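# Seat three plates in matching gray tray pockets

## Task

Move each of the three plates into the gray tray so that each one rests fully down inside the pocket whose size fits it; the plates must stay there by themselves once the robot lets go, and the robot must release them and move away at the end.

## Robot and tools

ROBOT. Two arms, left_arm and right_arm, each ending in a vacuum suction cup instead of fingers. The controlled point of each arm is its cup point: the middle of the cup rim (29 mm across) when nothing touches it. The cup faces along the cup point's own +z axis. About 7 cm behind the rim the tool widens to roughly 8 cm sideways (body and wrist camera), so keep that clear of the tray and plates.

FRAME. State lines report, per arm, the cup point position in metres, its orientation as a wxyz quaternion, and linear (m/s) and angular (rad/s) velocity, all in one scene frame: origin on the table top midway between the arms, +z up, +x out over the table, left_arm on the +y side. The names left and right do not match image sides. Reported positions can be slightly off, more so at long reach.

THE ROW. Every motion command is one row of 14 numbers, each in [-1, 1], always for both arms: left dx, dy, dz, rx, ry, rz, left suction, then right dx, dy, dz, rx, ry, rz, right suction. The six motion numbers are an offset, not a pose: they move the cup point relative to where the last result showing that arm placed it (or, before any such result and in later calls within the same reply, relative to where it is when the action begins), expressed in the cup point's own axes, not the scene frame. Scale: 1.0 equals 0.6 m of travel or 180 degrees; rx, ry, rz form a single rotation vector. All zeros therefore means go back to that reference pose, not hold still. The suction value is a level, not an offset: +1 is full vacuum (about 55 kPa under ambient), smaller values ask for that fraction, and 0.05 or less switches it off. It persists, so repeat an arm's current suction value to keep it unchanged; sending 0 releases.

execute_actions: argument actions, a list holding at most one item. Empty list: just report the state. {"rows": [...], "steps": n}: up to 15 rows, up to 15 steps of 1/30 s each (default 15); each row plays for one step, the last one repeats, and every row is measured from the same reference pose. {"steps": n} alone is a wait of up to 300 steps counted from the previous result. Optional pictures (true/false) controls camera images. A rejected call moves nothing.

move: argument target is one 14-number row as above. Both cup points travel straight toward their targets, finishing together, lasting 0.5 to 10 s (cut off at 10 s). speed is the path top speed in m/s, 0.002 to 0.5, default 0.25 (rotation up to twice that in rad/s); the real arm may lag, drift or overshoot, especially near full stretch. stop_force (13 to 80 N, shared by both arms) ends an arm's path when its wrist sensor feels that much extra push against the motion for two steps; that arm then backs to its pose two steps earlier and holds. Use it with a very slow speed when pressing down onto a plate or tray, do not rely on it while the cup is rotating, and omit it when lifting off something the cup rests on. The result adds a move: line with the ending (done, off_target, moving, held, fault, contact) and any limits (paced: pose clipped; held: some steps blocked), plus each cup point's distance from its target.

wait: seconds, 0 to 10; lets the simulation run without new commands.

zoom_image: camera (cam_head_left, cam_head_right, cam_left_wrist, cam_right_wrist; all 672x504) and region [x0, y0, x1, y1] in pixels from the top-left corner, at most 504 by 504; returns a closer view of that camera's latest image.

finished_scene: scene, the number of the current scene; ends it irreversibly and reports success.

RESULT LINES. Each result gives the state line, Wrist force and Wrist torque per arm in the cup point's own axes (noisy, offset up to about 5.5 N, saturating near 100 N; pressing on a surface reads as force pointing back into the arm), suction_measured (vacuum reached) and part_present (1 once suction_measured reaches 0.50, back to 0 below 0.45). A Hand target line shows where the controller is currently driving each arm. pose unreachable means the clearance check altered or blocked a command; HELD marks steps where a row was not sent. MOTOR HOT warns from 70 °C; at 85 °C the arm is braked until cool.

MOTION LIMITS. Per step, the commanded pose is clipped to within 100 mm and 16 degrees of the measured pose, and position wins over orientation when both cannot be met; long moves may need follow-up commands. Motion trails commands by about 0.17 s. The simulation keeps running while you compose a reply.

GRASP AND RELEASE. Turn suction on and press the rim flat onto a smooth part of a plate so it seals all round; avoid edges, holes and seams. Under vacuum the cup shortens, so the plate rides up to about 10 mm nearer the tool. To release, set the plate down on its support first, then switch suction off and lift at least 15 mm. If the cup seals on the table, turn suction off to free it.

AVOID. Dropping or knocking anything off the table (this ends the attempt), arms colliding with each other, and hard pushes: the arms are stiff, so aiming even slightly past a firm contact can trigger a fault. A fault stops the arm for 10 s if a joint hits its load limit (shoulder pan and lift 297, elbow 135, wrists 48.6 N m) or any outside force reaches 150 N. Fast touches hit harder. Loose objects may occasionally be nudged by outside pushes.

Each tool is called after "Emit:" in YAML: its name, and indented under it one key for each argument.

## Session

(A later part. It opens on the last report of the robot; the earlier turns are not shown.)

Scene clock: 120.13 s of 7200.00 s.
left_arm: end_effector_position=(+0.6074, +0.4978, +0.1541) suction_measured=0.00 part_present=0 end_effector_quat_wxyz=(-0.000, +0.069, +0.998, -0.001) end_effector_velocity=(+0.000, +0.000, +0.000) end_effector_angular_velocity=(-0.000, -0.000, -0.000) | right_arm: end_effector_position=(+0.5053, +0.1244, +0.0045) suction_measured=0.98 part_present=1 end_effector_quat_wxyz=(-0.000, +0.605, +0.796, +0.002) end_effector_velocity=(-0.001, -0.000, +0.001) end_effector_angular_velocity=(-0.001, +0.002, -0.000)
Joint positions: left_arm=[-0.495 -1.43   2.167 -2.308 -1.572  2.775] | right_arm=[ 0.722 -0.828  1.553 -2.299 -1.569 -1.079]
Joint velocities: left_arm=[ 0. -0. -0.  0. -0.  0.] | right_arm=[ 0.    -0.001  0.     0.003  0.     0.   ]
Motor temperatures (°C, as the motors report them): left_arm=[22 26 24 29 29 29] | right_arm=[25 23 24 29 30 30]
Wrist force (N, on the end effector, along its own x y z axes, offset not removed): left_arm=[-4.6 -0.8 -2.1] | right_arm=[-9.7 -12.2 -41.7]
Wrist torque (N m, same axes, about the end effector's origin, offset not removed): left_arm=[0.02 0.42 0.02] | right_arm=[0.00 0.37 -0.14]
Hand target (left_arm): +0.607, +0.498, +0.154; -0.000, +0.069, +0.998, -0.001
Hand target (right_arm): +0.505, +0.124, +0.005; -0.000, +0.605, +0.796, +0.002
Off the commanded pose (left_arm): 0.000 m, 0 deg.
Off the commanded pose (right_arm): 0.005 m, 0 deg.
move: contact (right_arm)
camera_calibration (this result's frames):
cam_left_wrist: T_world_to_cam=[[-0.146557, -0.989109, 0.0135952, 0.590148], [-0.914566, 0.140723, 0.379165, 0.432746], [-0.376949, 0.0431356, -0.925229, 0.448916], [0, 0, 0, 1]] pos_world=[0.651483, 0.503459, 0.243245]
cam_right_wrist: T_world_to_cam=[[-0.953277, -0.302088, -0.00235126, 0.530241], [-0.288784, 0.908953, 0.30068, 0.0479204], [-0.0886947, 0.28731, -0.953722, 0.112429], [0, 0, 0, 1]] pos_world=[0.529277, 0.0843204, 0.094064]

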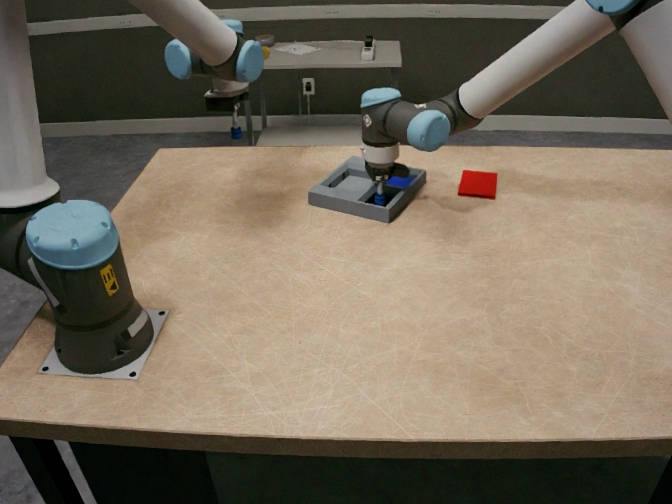

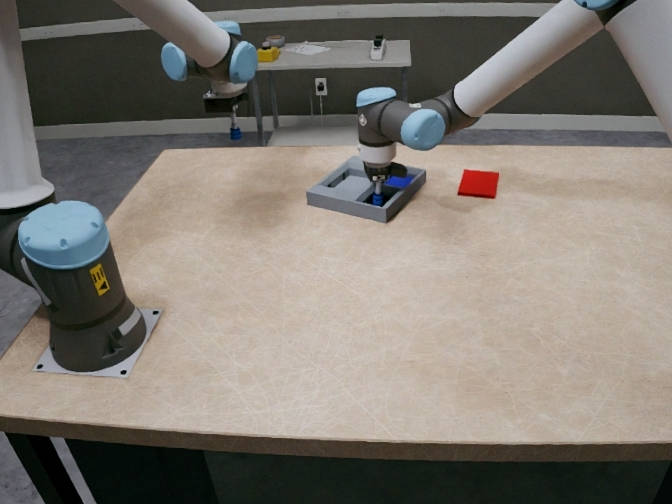

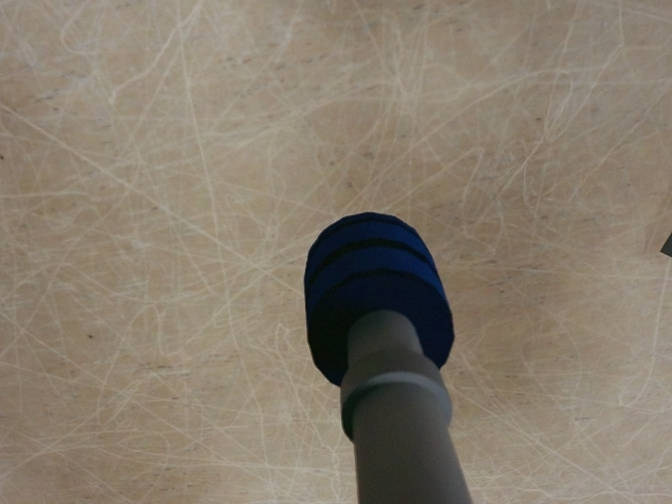

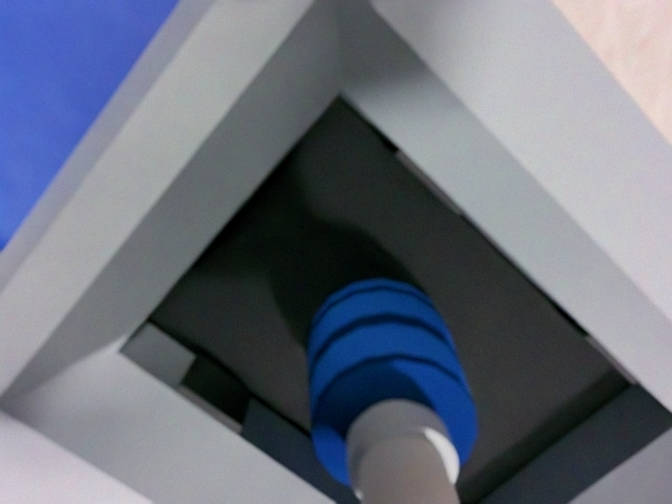

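Emit:
execute_actions:
  actions:
    - {"rows":[[0,0,0,0,0,0,0,0,0,-0.002,0,0,0,0]],"steps":8}
  pictures: false

Emit:
move:
  target: [0,0,0,0,0,0,0,0,0,-0.1,0,0,0,0]
  speed: 0.15

Emit:
move:
  target: [0,0,0,0,0,0,0,-0.4755,0.093,0,0,0,0,0]
  speed: 0.3

Scene clock: 125.57 s of 7200.00 s.
left_arm: end_effector_position=(+0.6074, +0.4978, +0.1541) suction_measured=0.00 part_present=0 end_effector_quat_wxyz=(-0.000, +0.069, +0.998, -0.001) end_effector_velocity=(-0.000, +0.000, -0.000) end_effector_angular_velocity=(+0.001, +0.001, -0.000) | right_arm: end_effector_position=(+0.5053, +0.1244, +0.0055) suction_measured=0.00 part_present=0 end_effector_quat_wxyz=(-0.000, +0.605, +0.796, +0.002) end_effector_velocity=(+0.000, +0.000, +0.002) end_effector_angular_velocity=(+0.000, -0.000, +0.000)
Joint positions: left_arm=[-0.495 -1.43   2.167 -2.308 -1.572  2.775] | right_arm=[ 0.722 -0.829  1.553 -2.298 -1.569 -1.079]
Joint velocities: left_arm=[-0.     0.     0.     0.001  0.    -0.   ] | right_arm=[-0.    -0.001 -0.001  0.002  0.    -0.   ]
Motor temperatures (°C, as the motors report them): left_arm=[22 26 24 29 29 29] | right_arm=[25 23 24 29 30 30]
Wrist force (N, on the end effector, along its own x y z axes, offset not removed): left_arm=[-1.9 0.0 1.4] | right_arm=[-2.8 -0.6 -6.3]
Wrist torque (N m, same axes, about the end effector's origin, offset not removed): left_arm=[0.05 0.04 -0.06] | right_arm=[0.02 0.41 -0.26]
Hand target (left_arm): +0.607, +0.498, +0.154; -0.000, +0.069, +0.998, -0.001
Hand target (right_arm): +0.505, +0.124, +0.006; -0.000, +0.605, +0.796, +0.002
Off the commanded pose (left_arm): 0.000 m, 0 deg.
Off the commanded pose (right_arm): 0.000 m, 0 deg.
Steps of this call (steps 1 to 155: nothing new was sent; steps 156 to 163: all 8 steps of this action). Readings (end_effector_position | what the end effector reports):
156: left_arm (+0.6074, +0.4978, +0.1541) | right_arm (+0.5053, +0.1244, +0.0048) | left_arm suction_measured=0.00 part_present=0 | right_arm suction_measured=0.55 part_present=1
157: left_arm (+0.6074, +0.4978, +0.1541) | right_arm (+0.5053, +0.1244, +0.0050) | left_arm suction_measured=0.00 part_present=0 | right_arm suction_measured=0.00 part_present=0
159: left_arm (+0.6074, +0.4978, +0.1541) | right_arm (+0.5053, +0.1244, +0.0052) | left_arm suction_measured=0.00 part_present=0 | right_arm suction_measured=0.00 part_present=0
163: the state above

Scene clock: 126.77 s of 7200.00 s.
left_arm: end_effector_position=(+0.6074, +0.4978, +0.1541) suction_measured=0.00 part_present=0 end_effector_quat_wxyz=(-0.000, +0.069, +0.998, -0.001) end_effector_velocity=(-0.000, -0.000, -0.000) end_effector_angular_velocity=(+0.000, +0.000, -0.001) | right_arm: end_effector_position=(+0.5052, +0.1244, +0.0655) suction_measured=0.00 part_present=0 end_effector_quat_wxyz=(-0.000, +0.605, +0.796, +0.002) end_effector_velocity=(+0.000, +0.000, +0.002) end_effector_angular_velocity=(-0.000, -0.001, -0.000)
Joint positions: left_arm=[-0.495 -1.43   2.167 -2.308 -1.572  2.775] | right_arm=[ 0.723 -0.891  1.535 -2.219 -1.569 -1.079]
Joint velocities: left_arm=[-0.001  0.     0.    -0.    -0.     0.   ] | right_arm=[ 0.    -0.002 -0.001  0.003 -0.001  0.   ]
Motor temperatures (°C, as the motors report them): left_arm=[22 26 24 29 29 29] | right_arm=[25 23 24 29 30 30]
Wrist force (N, on the end effector, along its own x y z axes, offset not removed): left_arm=[-0.7 -0.9 -1.3] | right_arm=[-2.7 0.3 -1.0]
Wrist torque (N m, same axes, about the end effector's origin, offset not removed): left_arm=[-0.12 0.02 -0.08] | right_arm=[0.08 0.49 -0.12]
Hand target (left_arm): +0.607, +0.498, +0.154; -0.000, +0.069, +0.998, -0.001
Hand target (right_arm): +0.505, +0.124, +0.066; -0.000, +0.605, +0.796, +0.002
Off the commanded pose (left_arm): 0.000 m, 0 deg.
Off the commanded pose (right_arm): 0.000 m, 0 deg.
move: done
camera_calibration (this result's frames):
cam_left_wrist: T_world_to_cam=[[-0.146557, -0.989109, 0.0135952, 0.590149], [-0.914566, 0.140724, 0.379166, 0.432745], [-0.376949, 0.0431358, -0.925229, 0.448916], [0, 0, 0, 1]] pos_world=[0.651483, 0.503459, 0.243245]
cam_right_wrist: T_world_to_cam=[[-0.953264, -0.302129, -0.00228687, 0.530243], [-0.288807, 0.908956, 0.30065, 0.0296363], [-0.0887562, 0.287259, -0.953732, 0.170577], [0, 0, 0, 1]] pos_world=[0.529161, 0.0842637, 0.154987]

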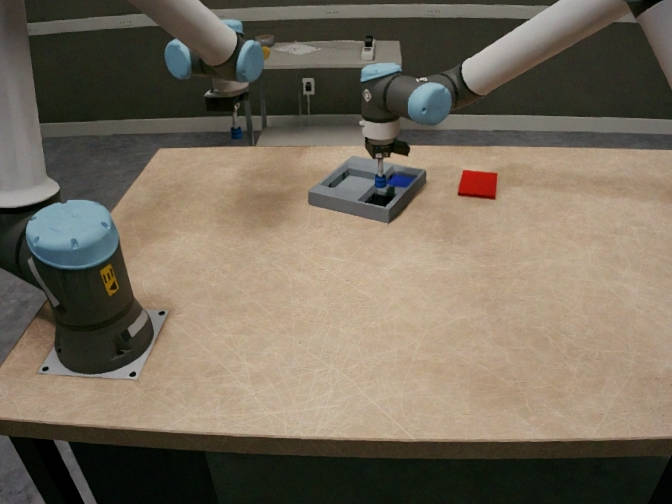

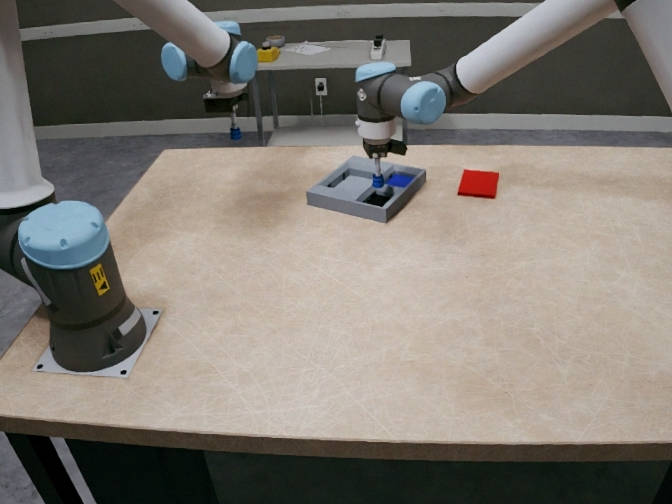

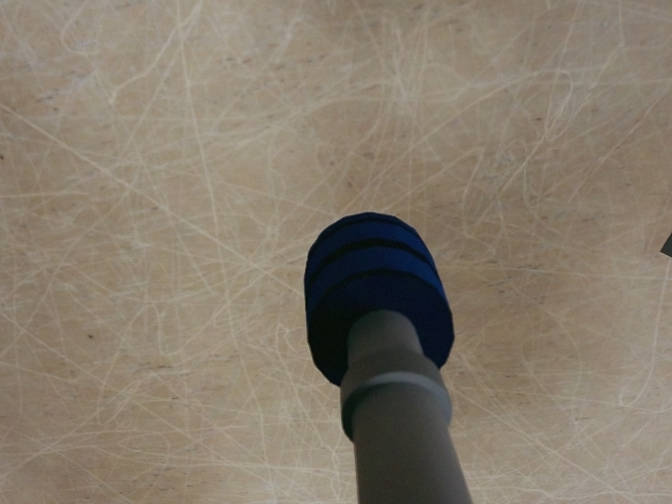

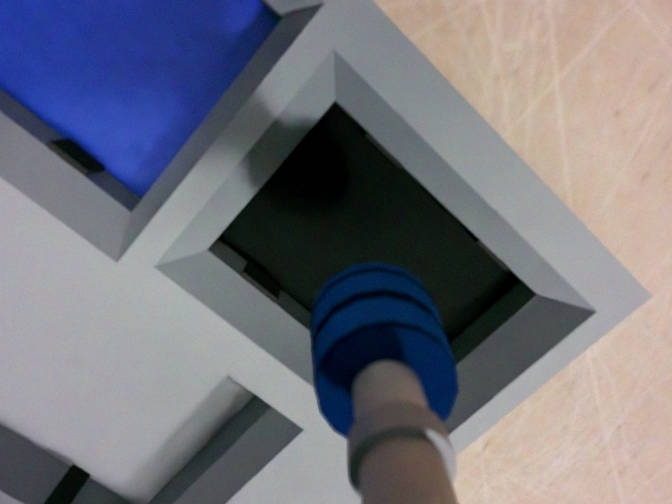

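Scene clock: 128.40 s of 7200.00 s.
left_arm: end_effector_position=(+0.6074, +0.4978, +0.1541) suction_measured=0.00 part_present=0 end_effector_quat_wxyz=(-0.000, +0.069, +0.998, -0.001) end_effector_velocity=(+0.000, +0.000, +0.000) end_effector_angular_velocity=(-0.000, -0.002, +0.000) | right_arm: end_effector_position=(+0.6352, -0.1357, +0.0653) suction_measured=0.00 part_present=0 end_effector_quat_wxyz=(+0.000, +0.605, +0.796, +0.002) end_effector_velocity=(+0.001, -0.002, +0.000) end_effector_angular_velocity=(+0.000, -0.001, -0.000)
Joint positions: left_arm=[-0.495 -1.43   2.167 -2.308 -1.572  2.775] | right_arm=[ 0.406 -1.013  1.756 -2.318 -1.569 -1.395]
Joint velocities: left_arm=[ 0.    -0.     0.    -0.002  0.001 -0.   ] | right_arm=[-0.003 -0.     0.    -0.001 -0.    -0.002]
Motor temperatures (°C, as the motors report them): left_arm=[22 26 24 29 29 29] | right_arm=[25 23 24 29 30 30]
Wrist force (N, on the end effector, along its own x y z axes, offset not removed): left_arm=[-2.2 -5.0 3.2] | right_arm=[-1.1 2.5 -0.3]
Wrist torque (N m, same axes, about the end effector's origin, offset not removed): left_arm=[-0.71 0.07 -0.22] | right_arm=[0.41 0.22 -0.18]
Hand target (left_arm): +0.607, +0.498, +0.154; -0.000, +0.069, +0.998, -0.001
Hand target (right_arm): +0.635, -0.136, +0.065; +0.000, +0.605, +0.796, +0.002
Off the commanded pose (left_arm): 0.000 m, 0 deg.
Off the commanded pose (right_arm): 0.001 m, 0 deg.
move: done
camera_calibration (this result's frames):
cam_left_wrist: T_world_to_cam=[[-0.146557, -0.989109, 0.0135952, 0.590148], [-0.914566, 0.140724, 0.379165, 0.432745], [-0.376949, 0.0431357, -0.925229, 0.448916], [0, 0, 0, 1]] pos_world=[0.651483, 0.503459, 0.243245]
cam_right_wrist: T_world_to_cam=[[-0.953265, -0.302121, -0.00303928, 0.575666], [-0.289095, 0.909147, 0.299792, 0.30394], [-0.0878103, 0.286659, -0.954, 0.256041], [0, 0, 0, 1]] pos_world=[0.659112, -0.175802, 0.154894]

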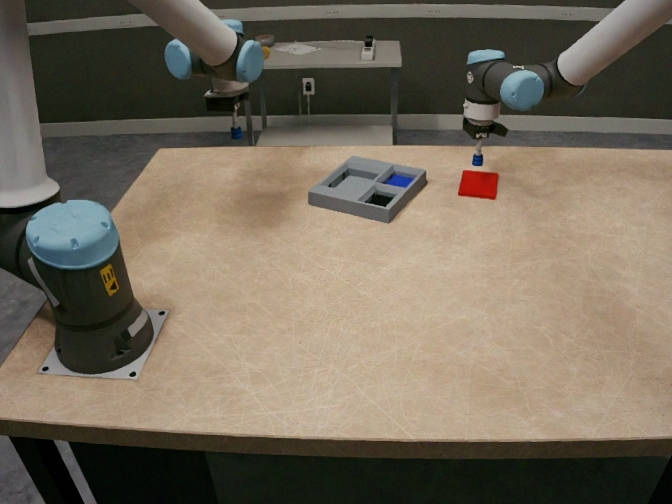

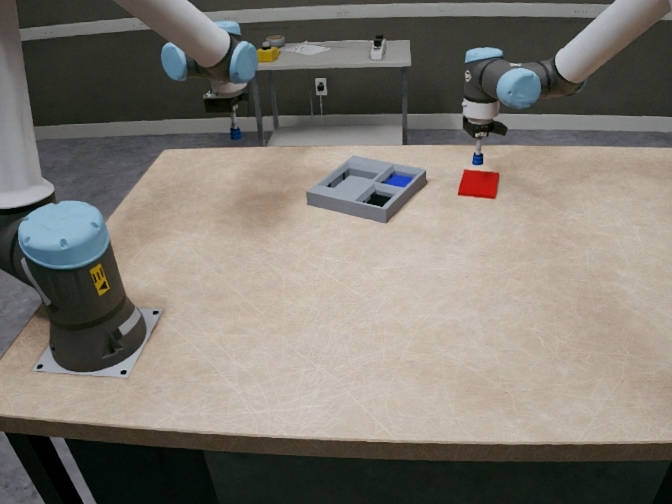

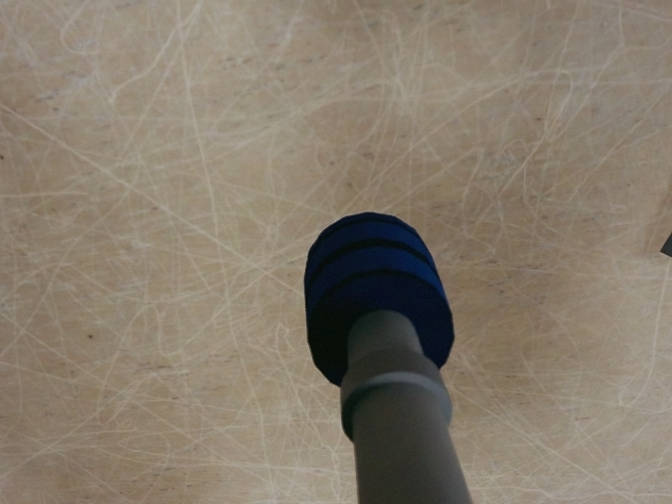

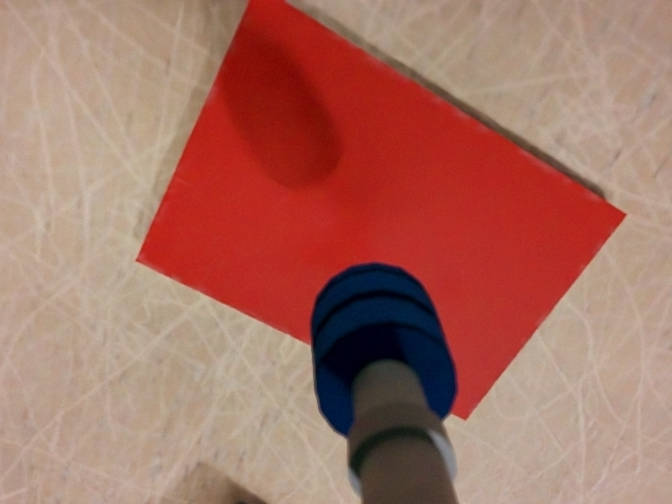

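Emit:
move:
  target: [0,0,0,0,0,0,0,-0.0108,-0.004,0.097,0,0,0,1]
  speed: 0.04
  stop_force: 15

Scene clock: 134.33 s of 7200.00 s.
left_arm: end_effector_position=(+0.6074, +0.4978, +0.1541) suction_measured=0.00 part_present=0 end_effector_quat_wxyz=(-0.000, +0.069, +0.998, -0.001) end_effector_velocity=(-0.001, +0.000, -0.001) end_effector_angular_velocity=(+0.001, +0.003, +0.000) | right_arm: end_effector_position=(+0.6347, -0.1426, +0.0073) suction_measured=0.53 part_present=1 end_effector_quat_wxyz=(+0.000, +0.605, +0.796, +0.002) end_effector_velocity=(+0.000, +0.000, -0.002) end_effector_angular_velocity=(+0.001, -0.001, +0.001)
Joint positions: left_arm=[-0.495 -1.43   2.167 -2.308 -1.572  2.775] | right_arm=[ 0.399 -0.95   1.784 -2.408 -1.569 -1.402]
Joint velocities: left_arm=[ 0.     0.     0.     0.003 -0.001 -0.   ] | right_arm=[-0.     0.003  0.    -0.004  0.    -0.001]
Motor temperatures (°C, as the motors report them): left_arm=[22 26 24 29 29 29] | right_arm=[25 23 24 29 30 30]
Wrist force (N, on the end effector, along its own x y z axes, offset not removed): left_arm=[-3.3 -2.4 -1.2] | right_arm=[-2.2 0.3 2.0]
Wrist torque (N m, same axes, about the end effector's origin, offset not removed): left_arm=[-0.14 0.37 -0.02] | right_arm=[0.06 0.46 -0.23]
Hand target (left_arm): +0.607, +0.498, +0.154; -0.000, +0.069, +0.998, -0.001
Hand target (right_arm): +0.635, -0.143, +0.007; +0.000, +0.605, +0.796, +0.002
Off the commanded pose (left_arm): 0.000 m, 0 deg.
Off the commanded pose (right_arm): 0.000 m, 0 deg.
After step 90, 1.10 s passed at rest.
move: done
camera_calibration (this result's frames):
cam_left_wrist: T_world_to_cam=[[-0.146557, -0.989109, 0.0135952, 0.590148], [-0.914566, 0.140724, 0.379165, 0.432745], [-0.376949, 0.0431356, -0.925229, 0.448916], [0, 0, 0, 1]] pos_world=[0.651483, 0.503459, 0.243245]
cam_right_wrist: T_world_to_cam=[[-0.953265, -0.302121, -0.00303437, 0.57296], [-0.289093, 0.909149, 0.29979, 0.327371], [-0.0878141, 0.286657, -0.954, 0.202631], [0, 0, 0, 1]] pos_world=[0.658618, -0.182611, 0.0969057]

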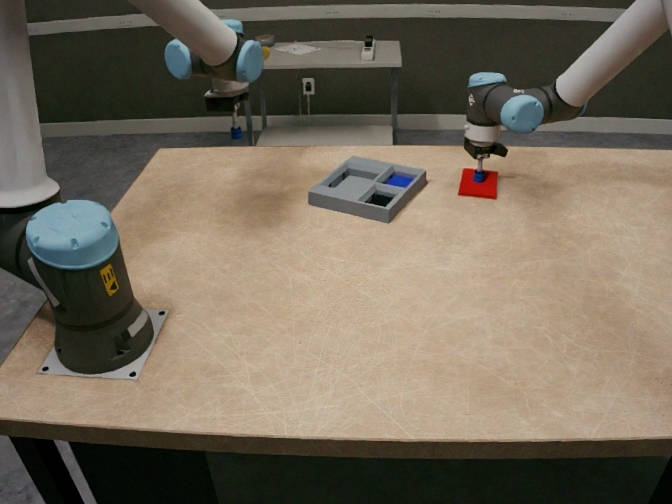

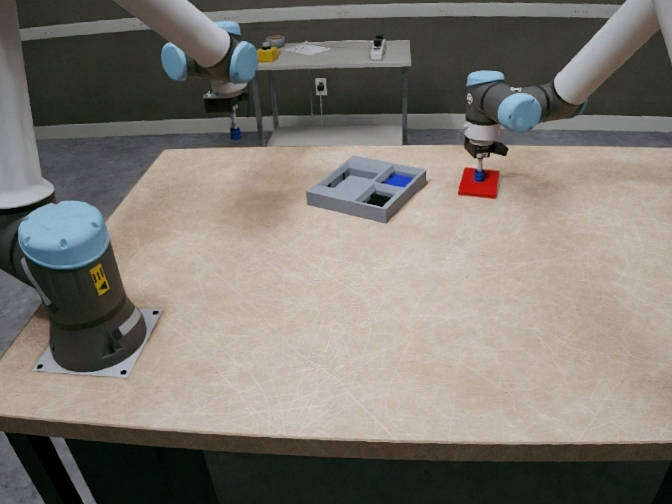

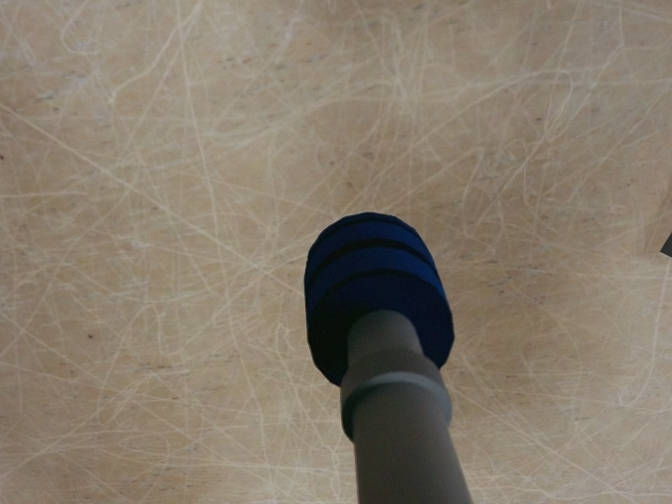

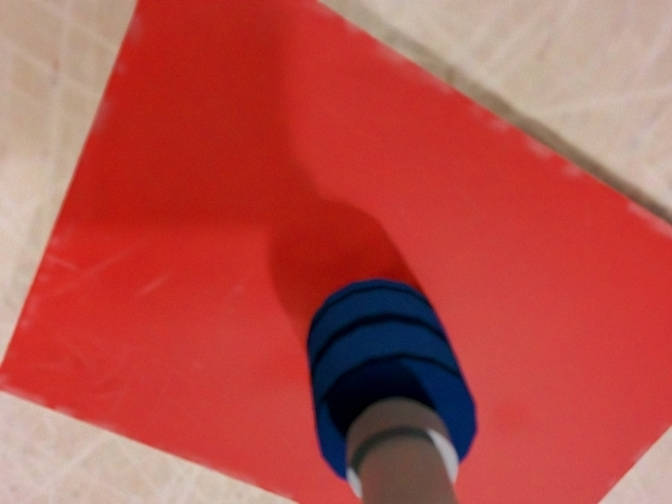

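Emit:
move:
  target: [0,0,0,0,0,0,0,0,0,-0.09,0,0,0,1]
  speed: 0.15

Emit:
move:
  target: [0,0,0,0,0,0,0,0.562,0.104,0,0,0,0.076,1]
  speed: 0.3

Scene clock: 138.63 s of 7200.00 s.
left_arm: end_effector_position=(+0.6074, +0.4978, +0.1541) suction_measured=0.00 part_present=0 end_effector_quat_wxyz=(-0.000, +0.069, +0.998, -0.001) end_effector_velocity=(+0.000, -0.001, -0.000) end_effector_angular_velocity=(-0.000, -0.001, -0.001) | right_arm: end_effector_position=(+0.6346, -0.1426, +0.0611) suction_measured=1.00 part_present=1 end_effector_quat_wxyz=(+0.000, +0.605, +0.796, +0.002) end_effector_velocity=(+0.001, +0.000, +0.003) end_effector_angular_velocity=(-0.000, -0.001, +0.000)
Joint positions: left_arm=[-0.495 -1.43   2.167 -2.308 -1.572  2.775] | right_arm=[ 0.399 -1.014  1.768 -2.329 -1.569 -1.402]
Joint velocities: left_arm=[-0.001  0.001 -0.    -0.002  0.    -0.   ] | right_arm=[-0.    -0.003 -0.002  0.004 -0.001 -0.   ]
Motor temperatures (°C, as the motors report them): left_arm=[22 26 24 29 29 29] | right_arm=[25 23 24 29 30 30]
Wrist force (N, on the end effector, along its own x y z axes, offset not removed): left_arm=[-3.6 -1.5 -2.5] | right_arm=[-2.7 -1.3 1.1]
Wrist torque (N m, same axes, about the end effector's origin, offset not removed): left_arm=[-0.13 0.43 -0.12] | right_arm=[-0.11 0.46 -0.16]
Hand target (left_arm): +0.607, +0.498, +0.154; -0.000, +0.069, +0.998, -0.001
Hand target (right_arm): +0.635, -0.143, +0.061; +0.000, +0.605, +0.796, +0.002
Off the commanded pose (left_arm): 0.000 m, 0 deg.
Off the commanded pose (right_arm): 0.000 m, 0 deg.
move: done
camera_calibration (this result's frames):
cam_left_wrist: T_world_to_cam=[[-0.146557, -0.989109, 0.0135952, 0.590148], [-0.914566, 0.140724, 0.379165, 0.432745], [-0.376949, 0.0431357, -0.925229, 0.448916], [0, 0, 0, 1]] pos_world=[0.651483, 0.503459, 0.243245]
cam_right_wrist: T_world_to_cam=[[-0.953265, -0.30212, -0.0030384, 0.573038], [-0.289095, 0.909155, 0.299769, 0.311301], [-0.0878038, 0.286638, -0.954007, 0.253917], [0, 0, 0, 1]] pos_world=[0.658547, -0.182677, 0.150662]

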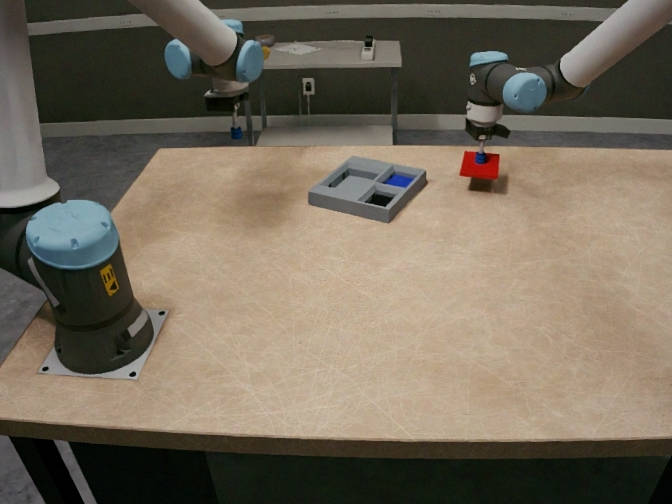

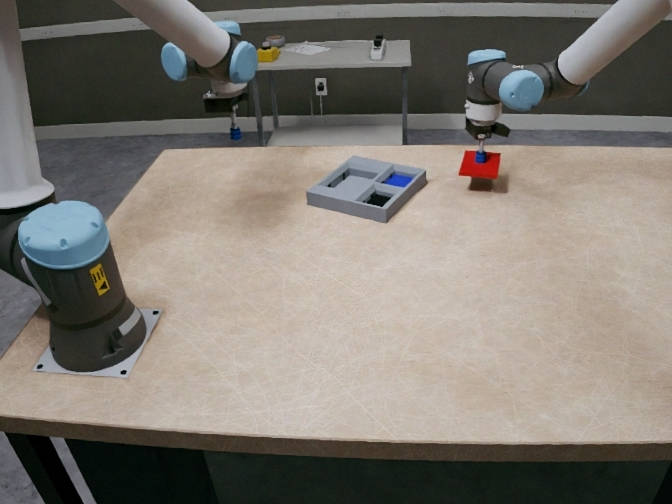

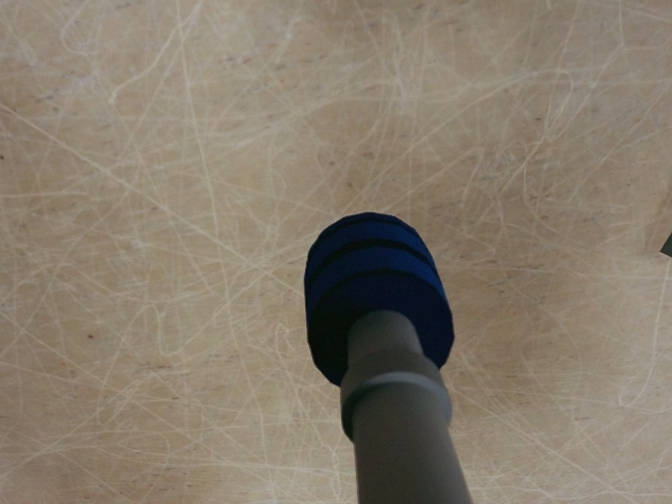

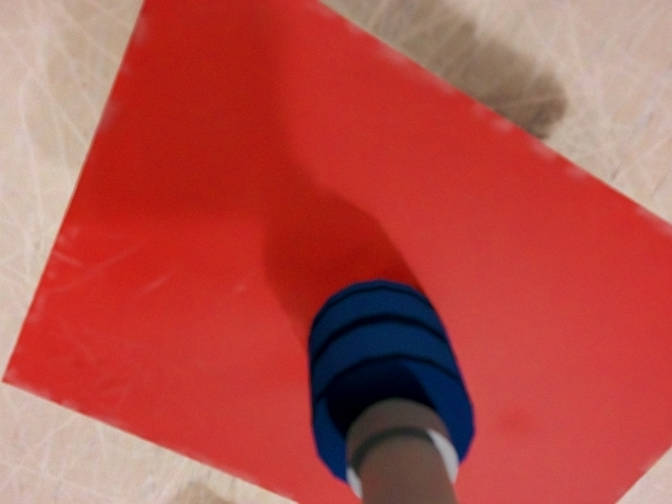

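Scene clock: 140.47 s of 7200.00 s.
left_arm: end_effector_position=(+0.6074, +0.4978, +0.1541) suction_measured=0.00 part_present=0 end_effector_quat_wxyz=(-0.000, +0.069, +0.998, -0.001) end_effector_velocity=(+0.000, +0.000, -0.000) end_effector_angular_velocity=(-0.001, +0.000, +0.001) | right_arm: end_effector_position=(+0.6045, +0.1990, +0.0614) suction_measured=1.00 part_present=1 end_effector_quat_wxyz=(-0.001, +0.695, +0.719, +0.002) end_effector_velocity=(+0.001, +0.002, +0.001) end_effector_angular_velocity=(+0.000, +0.000, -0.002)
Joint positions: left_arm=[-0.495 -1.43   2.167 -2.308 -1.572  2.775] | right_arm=[ 0.709 -0.718  1.217 -2.074 -1.569 -0.854]
Joint velocities: left_arm=[ 0.001  0.    -0.    -0.    -0.001 -0.   ] | right_arm=[ 0.001  0.003 -0.007  0.004  0.     0.003]
Motor temperatures (°C, as the motors report them): left_arm=[22 26 24 29 29 29] | right_arm=[25 23 24 29 30 30]
Wrist force (N, on the end effector, along its own x y z axes, offset not removed): left_arm=[-5.6 -1.9 1.0] | right_arm=[-1.4 0.1 -1.1]
Wrist torque (N m, same axes, about the end effector's origin, offset not removed): left_arm=[-0.11 0.58 0.01] | right_arm=[0.13 0.29 -0.16]
Hand target (left_arm): +0.607, +0.498, +0.154; -0.000, +0.069, +0.998, -0.001
Hand target (right_arm): +0.605, +0.199, +0.061; -0.001, +0.696, +0.719, +0.002
Off the commanded pose (left_arm): 0.000 m, 0 deg.
Off the commanded pose (right_arm): 0.001 m, 0 deg.
move: done
camera_calibration (this result's frames):
cam_left_wrist: T_world_to_cam=[[-0.146557, -0.989109, 0.013595, 0.590149], [-0.914566, 0.140724, 0.379165, 0.432745], [-0.376949, 0.0431359, -0.925229, 0.448916], [0, 0, 0, 1]] pos_world=[0.651483, 0.503459, 0.243245]
cam_right_wrist: T_world_to_cam=[[-0.997668, -0.0682298, -0.00159856, 0.627724], [-0.0655407, 0.95129, 0.301252, -0.151675], [-0.0190337, 0.300654, -0.953543, 0.109296], [0, 0, 0, 1]] pos_world=[0.6184, 0.154256, 0.150914]

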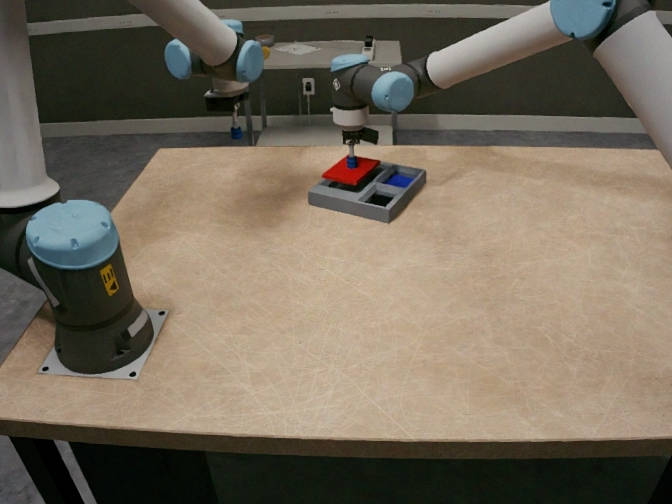

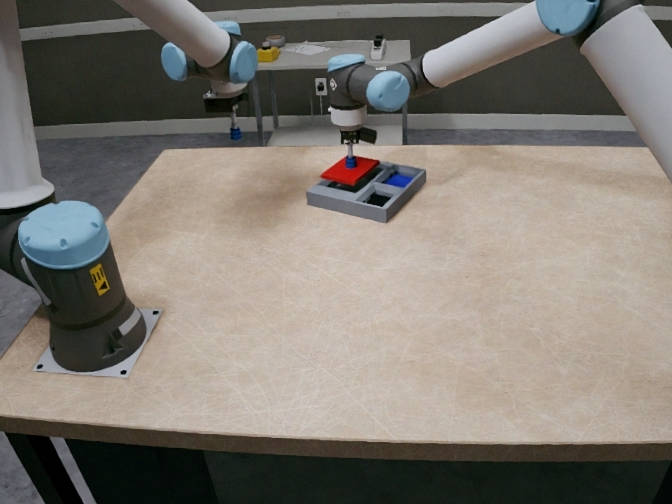

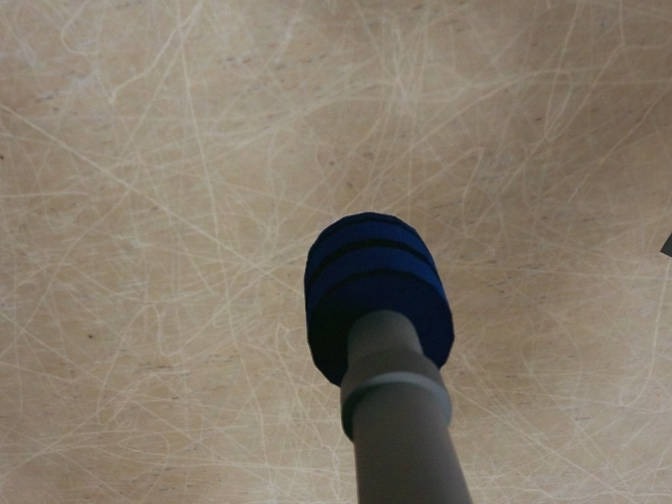

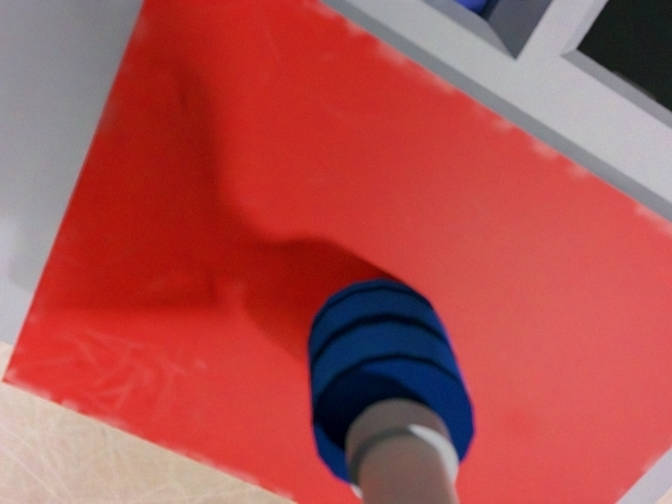

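Lower to just above the rim to see the edges.

Emit:
move:
  target: [0,0,0,0,0,0,0,0,0,0.035,0,0,0,1]
  speed: 0.03
  stop_force: 15

Scene clock: 142.97 s of 7200.00 s.
left_arm: end_effector_position=(+0.6074, +0.4978, +0.1541) suction_measured=0.00 part_present=0 end_effector_quat_wxyz=(-0.000, +0.069, +0.998, -0.001) end_effector_velocity=(+0.000, -0.000, -0.000) end_effector_angular_velocity=(-0.000, +0.000, -0.000) | right_arm: end_effector_position=(+0.6045, +0.1990, +0.0407) suction_measured=0.99 part_present=1 end_effector_quat_wxyz=(-0.001, +0.695, +0.719, +0.002) end_effector_velocity=(+0.000, -0.000, -0.003) end_effector_angular_velocity=(-0.000, +0.000, -0.000)
Joint positions: left_arm=[-0.495 -1.43   2.167 -2.308 -1.572  2.775] | right_arm=[ 0.709 -0.7    1.225 -2.099 -1.569 -0.854]
Joint velocities: left_arm=[ 0.     0.001 -0.    -0.    -0.001  0.   ] | right_arm=[-0.     0.002  0.001 -0.003  0.    -0.   ]
Motor temperatures (°C, as the motors report them): left_arm=[22 26 24 29 29 29] | right_arm=[25 23 24 29 30 30]
Wrist force (N, on the end effector, along its own x y z axes, offset not removed): left_arm=[-3.1 -0.5 0.8] | right_arm=[-1.4 -0.3 -0.3]
Wrist torque (N m, same axes, about the end effector's origin, offset not removed): left_arm=[0.11 0.24 0.00] | right_arm=[0.00 0.37 -0.10]
Hand target (left_arm): +0.607, +0.498, +0.154; -0.000, +0.069, +0.998, -0.001
Hand target (right_arm): +0.605, +0.199, +0.040; -0.001, +0.695, +0.719, +0.002
Off the commanded pose (left_arm): 0.000 m, 0 deg.
Off the commanded pose (right_arm): 0.000 m, 0 deg.
move: done
camera_calibration (this result's frames):
cam_left_wrist: T_world_to_cam=[[-0.146557, -0.989109, 0.0135952, 0.590149], [-0.914566, 0.140724, 0.379165, 0.432745], [-0.376949, 0.0431358, -0.925229, 0.448916], [0, 0, 0, 1]] pos_world=[0.651483, 0.503459, 0.243245]
cam_right_wrist: T_world_to_cam=[[-0.997663, -0.0683081, -0.00160751, 0.627671], [-0.0656185, 0.951291, 0.30123, -0.145455], [-0.0190472, 0.300631, -0.95355, 0.0895078], [0, 0, 0, 1]] pos_world=[0.618364, 0.154336, 0.130174]

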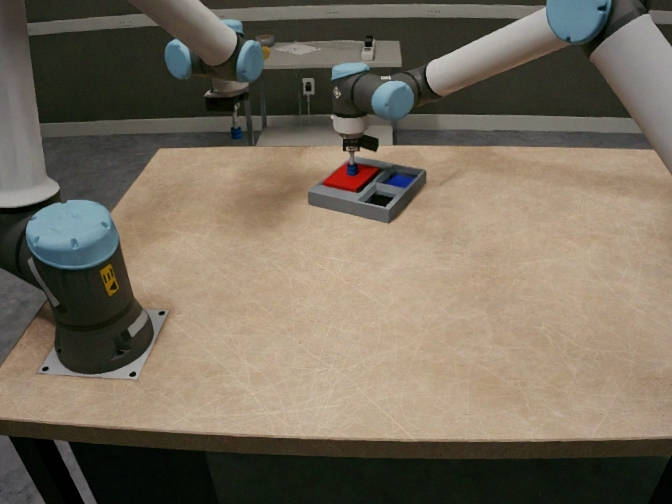

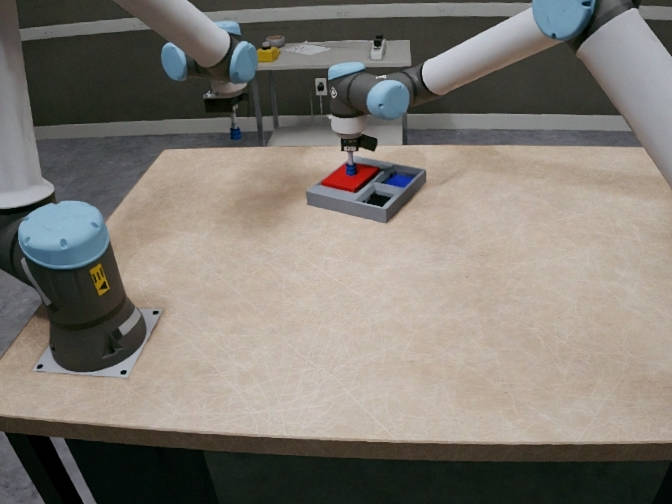

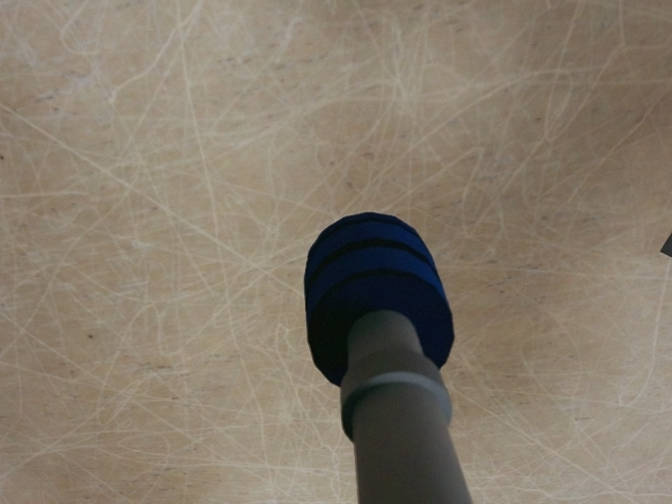

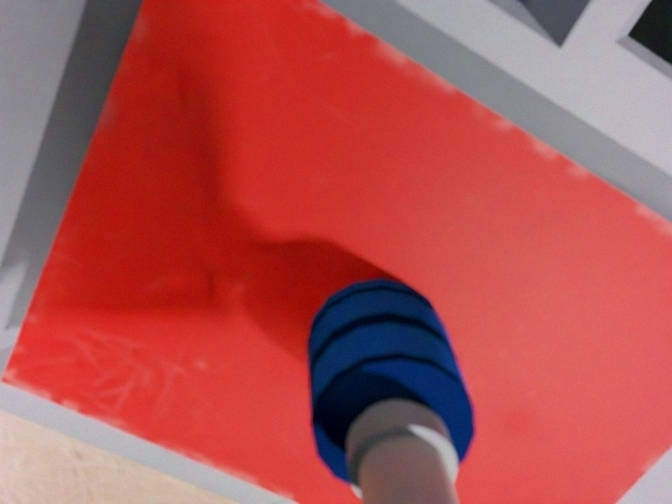

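Emit:
move:
  target: [0,0,0,0,0,0,0,-0.0045,0.007,0.012,0,0,-0.005,1]
  speed: 0.02

Scene clock: 150.87 s of 7200.00 s.
left_arm: end_effector_position=(+0.6074, +0.4978, +0.1541) suction_measured=0.00 part_present=0 end_effector_quat_wxyz=(-0.000, +0.069, +0.998, -0.001) end_effector_velocity=(+0.000, +0.000, +0.000) end_effector_angular_velocity=(-0.001, -0.001, +0.001) | right_arm: end_effector_position=(+0.6086, +0.1965, +0.0336) suction_measured=0.98 part_present=1 end_effector_quat_wxyz=(-0.001, +0.690, +0.724, +0.002) end_effector_velocity=(+0.001, -0.001, -0.002) end_effector_angular_velocity=(-0.001, -0.000, +0.003)
Joint positions: left_arm=[-0.495 -1.43   2.167 -2.308 -1.572  2.775] | right_arm=[ 0.705 -0.693  1.225 -2.107 -1.569 -0.873]
Joint velocities: left_arm=[ 0.001 -0.    -0.    -0.001 -0.     0.   ] | right_arm=[-0.001  0.002  0.001 -0.002 -0.001 -0.004]
Motor temperatures (°C, as the motors report them): left_arm=[22 26 24 29 29 29] | right_arm=[25 23 24 29 30 30]
Wrist force (N, on the end effector, along its own x y z axes, offset not removed): left_arm=[-4.0 -0.2 0.5] | right_arm=[-2.5 1.9 0.6]
Wrist torque (N m, same axes, about the end effector's origin, offset not removed): left_arm=[0.03 0.40 -0.07] | right_arm=[0.31 0.47 -0.16]
Hand target (left_arm): +0.607, +0.498, +0.154; -0.000, +0.069, +0.998, -0.001
Hand target (right_arm): +0.609, +0.196, +0.033; -0.001, +0.690, +0.724, +0.002
Off the commanded pose (left_arm): 0.000 m, 0 deg.
Off the commanded pose (right_arm): 0.000 m, 0 deg.
move: done
camera_calibration (this result's frames):
cam_left_wrist: T_world_to_cam=[[-0.146557, -0.989109, 0.0135952, 0.590148], [-0.914566, 0.140724, 0.379165, 0.432745], [-0.376949, 0.0431357, -0.925229, 0.448916], [0, 0, 0, 1]] pos_world=[0.651483, 0.503459, 0.243245]
cam_right_wrist: T_world_to_cam=[[-0.996501, -0.0835609, -0.00165954, 0.633956], [-0.0801786, 0.950183, 0.301203, -0.131609], [-0.0235919, 0.300282, -0.953559, 0.086472], [0, 0, 0, 1]] pos_world=[0.623226, 0.15206, 0.123149]

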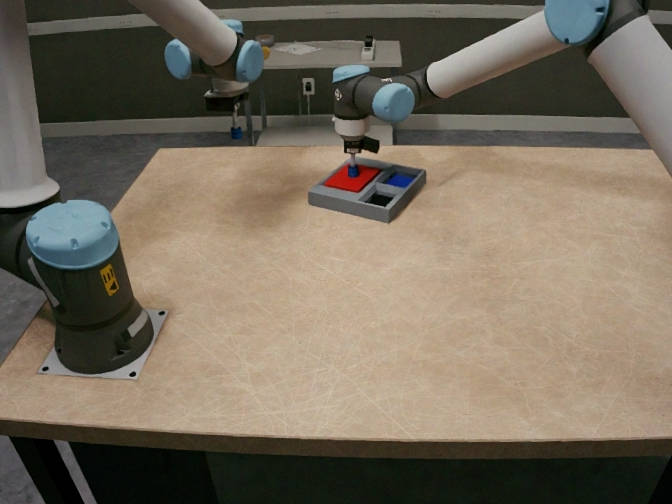

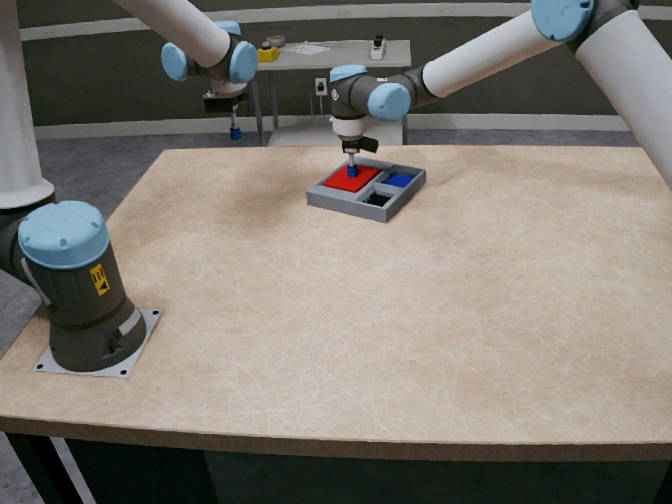

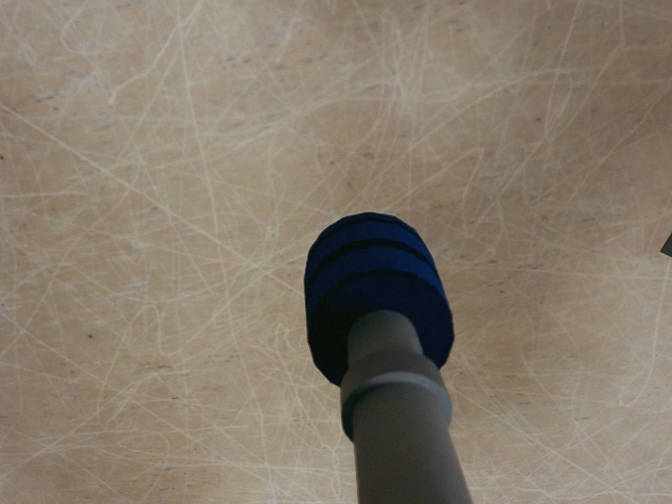

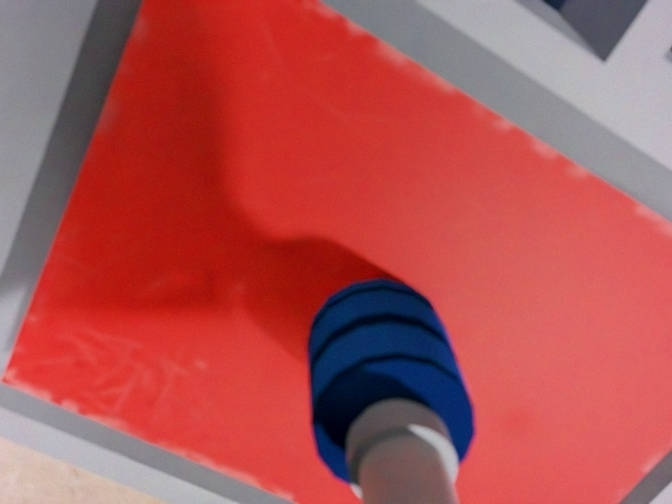

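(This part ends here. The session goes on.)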